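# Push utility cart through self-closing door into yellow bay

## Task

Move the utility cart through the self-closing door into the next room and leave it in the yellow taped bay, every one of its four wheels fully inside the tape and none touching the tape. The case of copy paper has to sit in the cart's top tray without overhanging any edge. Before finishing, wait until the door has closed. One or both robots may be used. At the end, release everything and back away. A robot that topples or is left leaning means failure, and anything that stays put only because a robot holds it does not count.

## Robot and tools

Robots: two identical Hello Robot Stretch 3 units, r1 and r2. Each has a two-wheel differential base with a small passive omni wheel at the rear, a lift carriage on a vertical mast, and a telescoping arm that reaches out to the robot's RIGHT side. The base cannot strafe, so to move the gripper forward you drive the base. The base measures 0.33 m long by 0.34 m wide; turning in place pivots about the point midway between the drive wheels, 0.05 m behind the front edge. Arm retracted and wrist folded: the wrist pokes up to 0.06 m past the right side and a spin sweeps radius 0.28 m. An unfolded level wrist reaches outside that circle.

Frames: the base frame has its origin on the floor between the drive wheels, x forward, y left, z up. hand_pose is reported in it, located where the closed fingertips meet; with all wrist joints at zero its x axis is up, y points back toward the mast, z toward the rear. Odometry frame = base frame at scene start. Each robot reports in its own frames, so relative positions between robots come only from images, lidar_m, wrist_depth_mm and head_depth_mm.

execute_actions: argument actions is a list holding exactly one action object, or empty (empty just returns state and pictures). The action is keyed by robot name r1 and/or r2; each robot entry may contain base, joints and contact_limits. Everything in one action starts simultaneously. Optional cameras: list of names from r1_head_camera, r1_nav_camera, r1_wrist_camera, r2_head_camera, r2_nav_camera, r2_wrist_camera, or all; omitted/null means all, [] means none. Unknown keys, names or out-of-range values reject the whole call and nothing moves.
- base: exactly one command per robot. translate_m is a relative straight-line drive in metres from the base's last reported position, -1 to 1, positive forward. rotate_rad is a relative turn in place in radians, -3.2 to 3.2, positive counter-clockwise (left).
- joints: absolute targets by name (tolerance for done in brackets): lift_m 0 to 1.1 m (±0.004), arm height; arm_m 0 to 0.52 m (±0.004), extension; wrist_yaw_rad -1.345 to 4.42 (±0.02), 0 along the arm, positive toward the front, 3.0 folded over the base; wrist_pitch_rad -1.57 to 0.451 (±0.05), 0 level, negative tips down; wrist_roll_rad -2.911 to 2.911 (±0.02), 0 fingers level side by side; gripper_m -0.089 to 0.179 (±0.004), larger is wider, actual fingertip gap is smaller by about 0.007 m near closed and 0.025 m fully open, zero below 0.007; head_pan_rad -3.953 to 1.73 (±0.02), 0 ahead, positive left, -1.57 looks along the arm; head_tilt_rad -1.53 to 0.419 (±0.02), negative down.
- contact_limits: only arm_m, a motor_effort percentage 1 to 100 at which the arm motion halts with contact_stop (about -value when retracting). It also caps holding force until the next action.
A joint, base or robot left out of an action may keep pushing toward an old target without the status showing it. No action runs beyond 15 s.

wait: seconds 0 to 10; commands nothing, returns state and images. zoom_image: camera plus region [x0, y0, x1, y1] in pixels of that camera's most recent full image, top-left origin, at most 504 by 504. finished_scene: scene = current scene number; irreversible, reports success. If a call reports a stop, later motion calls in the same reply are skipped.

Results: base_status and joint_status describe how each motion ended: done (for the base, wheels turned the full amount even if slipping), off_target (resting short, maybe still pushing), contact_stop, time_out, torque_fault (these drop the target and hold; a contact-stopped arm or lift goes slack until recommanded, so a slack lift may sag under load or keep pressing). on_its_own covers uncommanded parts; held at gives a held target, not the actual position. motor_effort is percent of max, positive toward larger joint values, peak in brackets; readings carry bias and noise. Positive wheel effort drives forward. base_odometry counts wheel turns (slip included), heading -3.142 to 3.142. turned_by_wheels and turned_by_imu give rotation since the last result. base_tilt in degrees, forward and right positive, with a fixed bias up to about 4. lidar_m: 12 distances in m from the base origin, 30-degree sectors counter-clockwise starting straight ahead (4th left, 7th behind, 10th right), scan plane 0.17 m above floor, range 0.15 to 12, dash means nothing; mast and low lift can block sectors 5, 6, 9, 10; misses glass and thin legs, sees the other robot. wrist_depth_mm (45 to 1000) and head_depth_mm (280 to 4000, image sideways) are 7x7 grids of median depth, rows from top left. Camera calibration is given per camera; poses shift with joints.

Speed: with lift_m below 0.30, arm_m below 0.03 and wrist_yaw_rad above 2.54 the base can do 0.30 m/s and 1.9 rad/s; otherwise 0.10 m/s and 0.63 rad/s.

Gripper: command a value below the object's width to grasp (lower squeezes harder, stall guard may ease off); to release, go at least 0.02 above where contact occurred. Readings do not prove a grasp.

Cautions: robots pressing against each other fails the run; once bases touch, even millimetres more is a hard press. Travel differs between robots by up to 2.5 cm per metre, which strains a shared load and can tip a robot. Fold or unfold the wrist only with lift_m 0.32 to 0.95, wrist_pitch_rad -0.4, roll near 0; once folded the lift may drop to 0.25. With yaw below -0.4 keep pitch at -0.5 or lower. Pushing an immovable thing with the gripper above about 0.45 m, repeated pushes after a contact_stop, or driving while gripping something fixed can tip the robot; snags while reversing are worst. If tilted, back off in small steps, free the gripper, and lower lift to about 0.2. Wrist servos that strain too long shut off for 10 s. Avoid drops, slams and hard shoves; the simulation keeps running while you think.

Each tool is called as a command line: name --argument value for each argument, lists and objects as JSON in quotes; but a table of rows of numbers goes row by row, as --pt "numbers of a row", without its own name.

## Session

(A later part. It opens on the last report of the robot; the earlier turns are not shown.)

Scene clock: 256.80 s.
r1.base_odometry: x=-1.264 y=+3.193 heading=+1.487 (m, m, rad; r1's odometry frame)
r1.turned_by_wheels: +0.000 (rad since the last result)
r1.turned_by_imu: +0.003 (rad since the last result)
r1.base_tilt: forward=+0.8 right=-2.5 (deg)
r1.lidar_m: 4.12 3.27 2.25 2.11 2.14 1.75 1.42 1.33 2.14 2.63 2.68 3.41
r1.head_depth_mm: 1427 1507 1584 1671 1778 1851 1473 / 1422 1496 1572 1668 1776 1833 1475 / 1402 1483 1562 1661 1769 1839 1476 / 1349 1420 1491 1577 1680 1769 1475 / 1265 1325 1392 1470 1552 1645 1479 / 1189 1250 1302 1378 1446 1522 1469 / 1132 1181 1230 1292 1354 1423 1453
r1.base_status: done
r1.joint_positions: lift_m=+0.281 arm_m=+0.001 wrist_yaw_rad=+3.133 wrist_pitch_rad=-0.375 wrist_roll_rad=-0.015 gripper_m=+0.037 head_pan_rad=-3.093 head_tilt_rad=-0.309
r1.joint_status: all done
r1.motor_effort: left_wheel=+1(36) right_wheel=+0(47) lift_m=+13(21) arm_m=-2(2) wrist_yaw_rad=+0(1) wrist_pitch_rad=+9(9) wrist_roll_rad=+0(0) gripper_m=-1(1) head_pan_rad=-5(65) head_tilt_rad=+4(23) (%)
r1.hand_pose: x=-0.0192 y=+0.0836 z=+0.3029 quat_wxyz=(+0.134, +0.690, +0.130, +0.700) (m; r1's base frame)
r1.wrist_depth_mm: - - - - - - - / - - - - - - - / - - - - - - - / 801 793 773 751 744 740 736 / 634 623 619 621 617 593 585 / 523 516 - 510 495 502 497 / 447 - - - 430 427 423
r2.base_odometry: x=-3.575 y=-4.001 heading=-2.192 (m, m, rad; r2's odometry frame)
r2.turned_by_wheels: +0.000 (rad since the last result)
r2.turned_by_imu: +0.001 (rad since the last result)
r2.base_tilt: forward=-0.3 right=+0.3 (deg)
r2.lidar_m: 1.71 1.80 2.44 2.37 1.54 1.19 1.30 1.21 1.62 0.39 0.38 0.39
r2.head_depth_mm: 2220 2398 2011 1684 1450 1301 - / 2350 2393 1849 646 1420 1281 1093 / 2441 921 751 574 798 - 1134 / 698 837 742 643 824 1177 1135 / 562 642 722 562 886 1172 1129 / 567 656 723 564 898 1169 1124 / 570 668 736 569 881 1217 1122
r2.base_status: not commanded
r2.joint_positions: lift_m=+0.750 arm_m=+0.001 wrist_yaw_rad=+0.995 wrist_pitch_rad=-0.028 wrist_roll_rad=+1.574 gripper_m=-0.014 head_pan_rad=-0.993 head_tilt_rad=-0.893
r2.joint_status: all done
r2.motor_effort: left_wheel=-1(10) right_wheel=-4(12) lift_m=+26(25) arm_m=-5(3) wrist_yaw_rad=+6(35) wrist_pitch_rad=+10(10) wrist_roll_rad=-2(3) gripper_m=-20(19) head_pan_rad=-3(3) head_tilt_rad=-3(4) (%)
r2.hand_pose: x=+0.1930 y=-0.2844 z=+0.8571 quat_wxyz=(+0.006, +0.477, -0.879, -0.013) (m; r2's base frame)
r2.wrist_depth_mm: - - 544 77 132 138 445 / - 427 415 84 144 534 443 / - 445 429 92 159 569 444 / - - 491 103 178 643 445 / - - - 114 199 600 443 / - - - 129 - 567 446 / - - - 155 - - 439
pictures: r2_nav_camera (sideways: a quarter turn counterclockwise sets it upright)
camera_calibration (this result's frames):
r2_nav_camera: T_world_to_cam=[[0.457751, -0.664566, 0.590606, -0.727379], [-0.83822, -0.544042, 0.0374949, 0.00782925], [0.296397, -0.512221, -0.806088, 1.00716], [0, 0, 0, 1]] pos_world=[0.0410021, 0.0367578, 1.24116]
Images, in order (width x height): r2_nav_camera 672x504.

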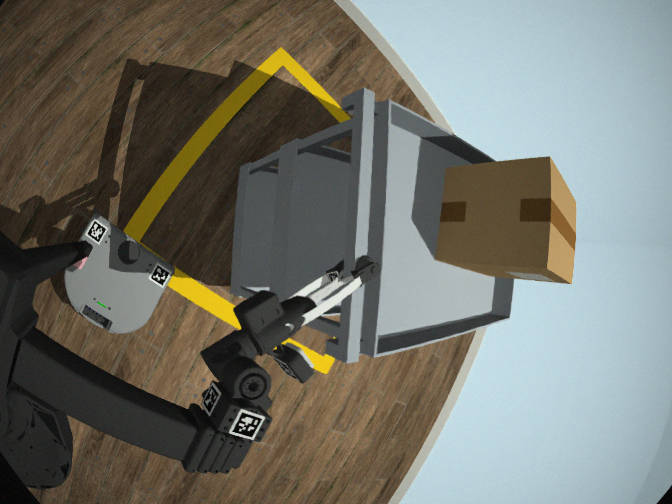

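execute_actions --actions '[{"r2":{"base":{"rotate_rad":0.35},"joints":{"wrist_yaw_rad":1.35}}}]' --cameras '["r2_nav_camera"]'

execute_actions --actions '[{"r2":{"base":{"translate_m":0.1}}}]' --cameras '[]'

execute_actions --actions '[{"r2":{"joints":{"gripper_m":0.14}}}]' --cameras '[]'

execute_actions --actions '[{"r2":{"base":{"translate_m":-0.65},"joints":{"head_pan_rad":-0.7}}}]' --cameras '["r2_nav_camera","r1_nav_camera"]'

Scene clock: 263.33 s.
r1.base_odometry: x=-1.264 y=+3.193 heading=+1.487 (m, m, rad; r1's odometry frame)
r1.turned_by_wheels: +0.000 (rad since the last result)
r1.turned_by_imu: +0.001 (rad since the last result)
r1.base_tilt: forward=+0.8 right=-2.4 (deg)
r1.lidar_m: 4.13 3.30 2.25 2.11 2.15 1.75 1.64 1.67 2.14 2.63 2.68 3.43
r1.head_depth_mm: 1428 1505 1590 1685 1787 1852 1473 / 1421 1495 1571 1672 1769 1838 1478 / 1414 1489 1574 1659 1758 1844 1476 / 1406 1483 1566 1660 1755 1833 1477 / 1408 1473 1554 1656 1742 1824 1477 / 1396 1470 1550 1639 1737 1819 1474 / 1392 1467 1542 1626 1739 1816 1482
r1.base_status: not commanded
r1.joint_positions: lift_m=+0.281 arm_m=+0.001 wrist_yaw_rad=+3.133 wrist_pitch_rad=-0.375 wrist_roll_rad=-0.015 gripper_m=+0.037 head_pan_rad=-3.093 head_tilt_rad=-0.309
r1.joint_status: not commanded
r1.motor_effort: left_wheel=+1(1) right_wheel=+0(1) lift_m=+13(13) arm_m=-2(2) wrist_yaw_rad=+0(0) wrist_pitch_rad=+9(9) wrist_roll_rad=+0(0) gripper_m=+0(2) head_pan_rad=-5(5) head_tilt_rad=+4(3) (%)
r1.hand_pose: x=-0.0192 y=+0.0836 z=+0.3029 quat_wxyz=(+0.134, +0.690, +0.130, +0.700) (m; r1's base frame)
r1.wrist_depth_mm: - - - - - - - / - - - - - - - / - - - - - - - / 792 794 789 766 756 726 746 / 617 623 613 622 629 587 593 / 520 518 - 511 493 499 493 / 445 - - - 430 426 421
r2.base_odometry: x=-3.575 y=-4.001 heading=-1.842 (m, m, rad; r2's odometry frame)
r2.turned_by_wheels: +0.350 (rad since the last result)
r2.turned_by_imu: +0.349 (rad since the last result)
r2.base_tilt: forward=-0.4 right=+0.3 (deg)
r2.lidar_m: 1.73 2.13 2.37 1.89 1.20 1.19 1.20 1.38 2.40 0.32 0.33 0.45
r2.head_depth_mm: 595 768 758 667 1448 1324 - / 540 616 732 633 515 1267 1086 / 562 632 713 631 520 - 1117 / 597 691 747 629 872 - 1132 / 1772 829 743 565 939 1206 1128 / 1733 1928 730 598 1121 1258 1127 / 1629 1849 681 807 1424 1259 1124
r2.base_status: done
r2.joint_positions: lift_m=+0.750 arm_m=+0.000 wrist_yaw_rad=+1.351 wrist_pitch_rad=-0.025 wrist_roll_rad=+1.574 gripper_m=-0.015 head_pan_rad=-0.993 head_tilt_rad=-0.893
r2.joint_status: all done
r2.motor_effort: left_wheel=-3(19) right_wheel=+3(22) lift_m=+25(25) arm_m=+2(5) wrist_yaw_rad=-1(69) wrist_pitch_rad=+8(11) wrist_roll_rad=-2(3) gripper_m=-8(20) head_pan_rad=-3(4) head_tilt_rad=-4(4) (%)
r2.hand_pose: x=+0.2281 y=-0.2003 z=+0.8580 quat_wxyz=(+0.007, +0.625, -0.780, -0.011) (m; r2's base frame)
r2.wrist_depth_mm: - - - 50 50 - 447 / - - - 66 72 - 445 / - - - 110 - - 437 / - - - - - - 981 / - - - - - - 989 / - - - - - - 981 / - - - - - - 978
pictures: r2_nav_camera (sideways: a quarter turn counterclockwise sets it upright)
camera_calibration (this result's frames):
r2_nav_camera: T_world_to_cam=[[0.457672, -0.66461, 0.590618, -0.727395], [-0.838282, -0.543947, 0.0374949, 0.00782967], [0.296346, -0.512265, -0.806079, 1.00715], [0, 0, 0, 1]] pos_world=[0.0410067, 0.0367531, 1.24116]
Images, in order (width x height): r2_nav_camera 672x504.

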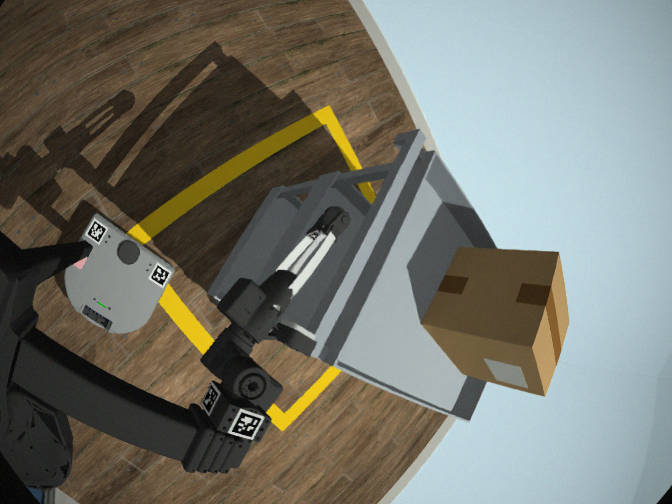

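Scene clock: 265.97 s.
r1.base_odometry: x=-1.264 y=+3.193 heading=+1.487 (m, m, rad; r1's odometry frame)
r1.turned_by_wheels: +0.000 (rad since the last result)
r1.turned_by_imu: +0.000 (rad since the last result)
r1.base_tilt: forward=+0.9 right=-2.5 (deg)
r1.lidar_m: 4.11 3.30 2.25 2.11 2.14 1.75 1.64 1.67 2.14 2.63 2.68 3.43
r1.head_depth_mm: 1425 1498 1588 1671 1774 1840 1477 / 1416 1497 1576 1665 1775 1827 1472 / 1409 1485 1569 1663 1771 1839 1472 / 1415 1479 1561 1665 1762 1844 1476 / 1407 1482 1564 1650 1750 1821 1477 / 1406 1472 1556 1638 1739 1814 1477 / 1394 1463 1549 1635 1727 1824 1486
r1.base_status: not commanded
r1.joint_positions: lift_m=+0.281 arm_m=+0.001 wrist_yaw_rad=+3.133 wrist_pitch_rad=-0.375 wrist_roll_rad=-0.015 gripper_m=+0.037 head_pan_rad=-3.093 head_tilt_rad=-0.309
r1.joint_status: not commanded
r1.motor_effort: left_wheel=+1(1) right_wheel=+0(0) lift_m=+13(13) arm_m=-2(2) wrist_yaw_rad=+0(0) wrist_pitch_rad=+9(9) wrist_roll_rad=+0(0) gripper_m=-1(1) head_pan_rad=-5(4) head_tilt_rad=+4(4) (%)
r1.hand_pose: x=-0.0192 y=+0.0836 z=+0.3029 quat_wxyz=(+0.134, +0.690, +0.130, +0.700) (m; r1's base frame)
r1.wrist_depth_mm: - - - - - - - / - - - - - - - / - - - - - - - / 804 794 775 759 757 738 738 / 632 630 619 608 615 596 584 / 524 516 - 505 499 503 497 / 442 - - - 426 426 422
r2.base_odometry: x=-3.602 y=-4.097 heading=-1.842 (m, m, rad; r2's odometry frame)
r2.turned_by_wheels: +0.000 (rad since the last result)
r2.turned_by_imu: +0.000 (rad since the last result)
r2.base_tilt: forward=-0.4 right=+0.1 (deg)
r2.lidar_m: 1.64 2.02 2.33 2.05 1.32 1.26 1.30 1.50 2.44 0.31 0.33 0.45
r2.head_depth_mm: 523 551 674 636 503 443 - / 545 597 689 635 501 802 1086 / 578 649 724 633 529 - 1115 / 1877 837 747 630 870 - 1130 / 1768 2021 714 568 937 1203 1129 / 1639 1871 1920 601 1395 1260 1126 / 1535 1734 1910 1579 1426 1257 1119
r2.base_status: done
r2.joint_positions: lift_m=+0.750 arm_m=+0.000 wrist_yaw_rad=+1.351 wrist_pitch_rad=-0.025 wrist_roll_rad=+1.574 gripper_m=-0.015 head_pan_rad=-0.993 head_tilt_rad=-0.893
r2.joint_status: not commanded
r2.motor_effort: left_wheel=-4(7) right_wheel=+3(7) lift_m=+25(25) arm_m=+2(2) wrist_yaw_rad=-2(1) wrist_pitch_rad=+9(9) wrist_roll_rad=-2(3) gripper_m=-8(8) head_pan_rad=-3(3) head_tilt_rad=-4(4) (%)
r2.hand_pose: x=+0.2281 y=-0.2003 z=+0.8580 quat_wxyz=(+0.007, +0.625, -0.780, -0.011) (m; r2's base frame)
r2.wrist_depth_mm: - - - 52 51 - 974 / - - - 69 82 - 350 / - - - 115 - - 952 / - - - - - - 996 / - - - - - - 966 / - - - - - - 987 / - - - - - - 983
pictures: none
No camera images: the call's "cameras" was empty. Leave "cameras" out to get every camera's image.

Scene clock: 268.00 s.
r1.base_odometry: x=-1.264 y=+3.193 heading=+1.487 (m, m, rad; r1's odometry frame)
r1.turned_by_wheels: +0.000 (rad since the last result)
r1.turned_by_imu: +0.000 (rad since the last result)
r1.base_tilt: forward=+0.8 right=-2.5 (deg)
r1.lidar_m: 4.10 3.28 2.25 2.11 2.14 1.75 1.64 1.67 2.14 2.63 2.68 3.44
r1.head_depth_mm: 1427 1504 1591 1677 1777 1854 1472 / 1421 1493 1570 1668 1781 1834 1473 / 1413 1488 1572 1652 1747 1838 1474 / 1412 1481 1564 1655 1763 1835 1478 / 1409 1478 1558 1649 1749 1822 1479 / 1394 1459 1545 1641 1740 1817 1471 / 1395 1460 1536 1627 1734 1805 1486
r1.base_status: not commanded
r1.joint_positions: lift_m=+0.281 arm_m=+0.001 wrist_yaw_rad=+3.133 wrist_pitch_rad=-0.375 wrist_roll_rad=-0.015 gripper_m=+0.037 head_pan_rad=-3.093 head_tilt_rad=-0.309
r1.joint_status: not commanded
r1.motor_effort: left_wheel=+2(1) right_wheel=+0(1) lift_m=+13(13) arm_m=-2(2) wrist_yaw_rad=-1(0) wrist_pitch_rad=+9(9) wrist_roll_rad=+0(0) gripper_m=+0(1) head_pan_rad=-5(4) head_tilt_rad=+4(3) (%)
r1.hand_pose: x=-0.0192 y=+0.0836 z=+0.3029 quat_wxyz=(+0.134, +0.690, +0.130, +0.700) (m; r1's base frame)
r1.wrist_depth_mm: - - - - - - - / - - - - - - - / - - - - - - - / 782 777 784 756 743 741 736 / 639 621 627 609 620 592 583 / 522 515 - 502 497 497 492 / 445 - - - 428 426 423
r2.base_odometry: x=-3.602 y=-4.097 heading=-1.842 (m, m, rad; r2's odometry frame)
r2.turned_by_wheels: +0.000 (rad since the last result)
r2.turned_by_imu: +0.000 (rad since the last result)
r2.base_tilt: forward=-0.3 right=+0.0 (deg)
r2.lidar_m: 1.64 2.02 2.33 2.05 1.32 1.26 1.30 1.49 2.44 0.31 0.33 0.45
r2.head_depth_mm: 524 553 672 636 503 444 - / 545 597 686 634 501 801 1087 / 579 651 726 630 529 - 1116 / 1870 838 747 630 872 - 1127 / 1761 2025 714 568 919 1218 1128 / 1639 1882 1913 565 1388 1260 1124 / 1536 1741 1893 1579 1424 1258 1122
r2.base_status: not commanded
r2.joint_positions: lift_m=+0.750 arm_m=+0.000 wrist_yaw_rad=+1.351 wrist_pitch_rad=-0.025 wrist_roll_rad=+1.574 gripper_m=+0.140 head_pan_rad=-0.993 head_tilt_rad=-0.893
r2.joint_status: all done
r2.motor_effort: left_wheel=-4(3) right_wheel=+3(3) lift_m=+25(25) arm_m=+2(2) wrist_yaw_rad=-1(0) wrist_pitch_rad=+9(9) wrist_roll_rad=-2(2) gripper_m=+0(95) head_pan_rad=-3(3) head_tilt_rad=-4(4) (%)
r2.hand_pose: x=+0.2281 y=-0.2003 z=+0.8580 quat_wxyz=(+0.007, +0.625, -0.780, -0.011) (m; r2's base frame)
r2.wrist_depth_mm: - - - 52 51 - 973 / - - - 69 82 - 352 / - - - 115 - - 921 / - - - - - - 986 / - - - - - - 981 / - - - - - - 970 / - - - - - - 942
pictures: none
No camera images: the call's "cameras" was empty. Leave "cameras" out to get every camera's image.

Scene clock: 275.90 s.
r1.base_odometry: x=-1.264 y=+3.193 heading=+1.487 (m, m, rad; r1's odometry frame)
r1.turned_by_wheels: +0.000 (rad since the last result)
r1.turned_by_imu: +0.001 (rad since the last result)
r1.base_tilt: forward=+0.9 right=-2.5 (deg)
r1.lidar_m: 4.11 3.28 2.25 2.11 2.15 1.75 1.64 1.67 2.14 2.63 2.68 3.42
r1.head_depth_mm: 1429 1505 1572 1682 1780 1855 1474 / 1423 1499 1577 1670 1777 1829 1480 / 1414 1478 1558 1663 1763 1838 1483 / 1408 1483 1555 1643 1755 1835 1480 / 1400 1480 1558 1643 1753 1841 1482 / 1398 1473 1555 1645 1745 1822 1480 / 1387 1461 1549 1623 1736 1805 1475
r1.base_status: not commanded
r1.joint_positions: lift_m=+0.281 arm_m=+0.001 wrist_yaw_rad=+3.133 wrist_pitch_rad=-0.375 wrist_roll_rad=-0.015 gripper_m=+0.037 head_pan_rad=-3.093 head_tilt_rad=-0.309
r1.joint_status: not commanded
r1.motor_effort: left_wheel=+1(1) right_wheel=+0(0) lift_m=+13(13) arm_m=-2(2) wrist_yaw_rad=+0(0) wrist_pitch_rad=+9(9) wrist_roll_rad=+0(0) gripper_m=+0(1) head_pan_rad=-4(5) head_tilt_rad=+3(4) (%)
r1.hand_pose: x=-0.0192 y=+0.0836 z=+0.3029 quat_wxyz=(+0.134, +0.690, +0.130, +0.700) (m; r1's base frame)
r1.wrist_depth_mm: - - - - - - - / - - - - - - - / - - - - - - - / 799 791 785 777 744 745 744 / 625 624 617 607 625 592 589 / 523 517 - 505 493 496 488 / 446 - - - 427 430 421
r2.base_odometry: x=-3.428 y=-3.471 heading=-1.842 (m, m, rad; r2's odometry frame)
r2.turned_by_wheels: +0.000 (rad since the last result)
r2.turned_by_imu: -0.003 (rad since the last result)
r2.base_tilt: forward=-0.4 right=+0.3 (deg)
r2.lidar_m: 2.25 2.78 2.56 1.02 0.74 0.67 0.65 0.74 1.47 2.23 0.83 0.67
r2.head_depth_mm: 2513 2494 2021 1697 1459 1260 1180 / 2283 1137 1905 1687 1446 1320 1102 / 965 985 1291 1565 1475 - 1111 / 899 876 1242 1474 1433 1265 1132 / 854 913 1204 1119 1366 1266 1129 / 1008 910 824 1089 1401 1258 1126 / 1061 903 1174 1569 1425 1252 1120
r2.base_status: done
r2.joint_positions: lift_m=+0.750 arm_m=+0.000 wrist_yaw_rad=+1.351 wrist_pitch_rad=-0.025 wrist_roll_rad=+1.574 gripper_m=+0.140 head_pan_rad=-0.707 head_tilt_rad=-0.893
r2.joint_status: all done
r2.motor_effort: left_wheel=-3(11) right_wheel=+2(4) lift_m=+25(25) arm_m=+2(2) wrist_yaw_rad=-1(1) wrist_pitch_rad=+9(9) wrist_roll_rad=-2(2) gripper_m=+1(1) head_pan_rad=+4(23) head_tilt_rad=-4(4) (%)
r2.hand_pose: x=+0.2281 y=-0.2003 z=+0.8580 quat_wxyz=(+0.007, +0.625, -0.780, -0.011) (m; r2's base frame)
r2.wrist_depth_mm: - - 703 542 - 561 814 / - - - 539 - 562 805 / - - - 536 939 549 776 / - - - - - - 908 / - - - - - - 989 / - - - - - - 966 / - - - - - - 932
pictures: r1_nav_camera (sideways: a quarter turn counterclockwise sets it upright), r2_nav_camera (sideways: a quarter turn counterclockwise sets it upright)
camera_calibration (this result's frames):
r1_nav_camera: T_world_to_cam=[[-0.275075, -0.0213868, 0.961185, -1.20773], [-0.0736251, 0.997285, 0.00111979, 0.0526941], [-0.9586, -0.0704593, -0.275903, 0.324595], [0, 0, 0, 1]] pos_world=[-0.0171815, -0.0555099, 1.25035]
r2_nav_camera: T_world_to_cam=[[0.62666, -0.508397, 0.590618, -0.728425], [-0.650653, -0.758449, 0.0374949, 0.00668513], [0.428892, -0.407784, -0.806079, 1.00634], [0, 0, 0, 1]] pos_world=[0.0292129, 0.0451116, 1.24116]
Images, in order (width x height): r1_nav_camera 672x504, r2_nav_camera 672x504.

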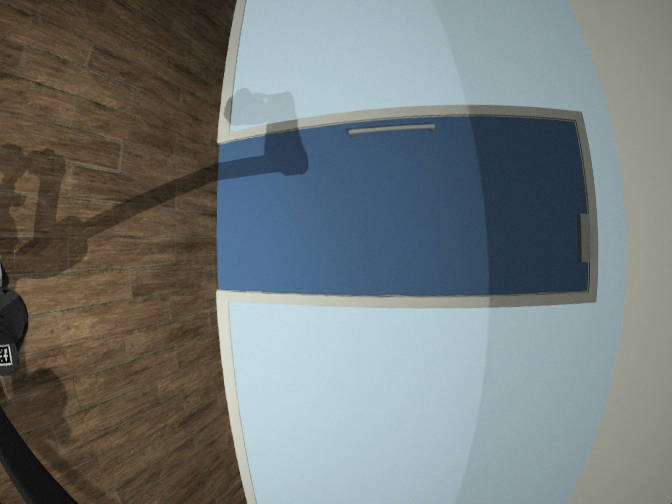

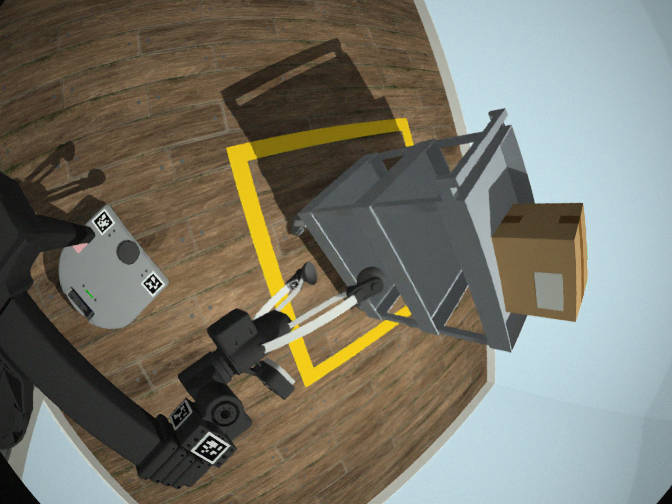

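Appears inside.

finished_scene --scene 1

The scene is finished: the task was done.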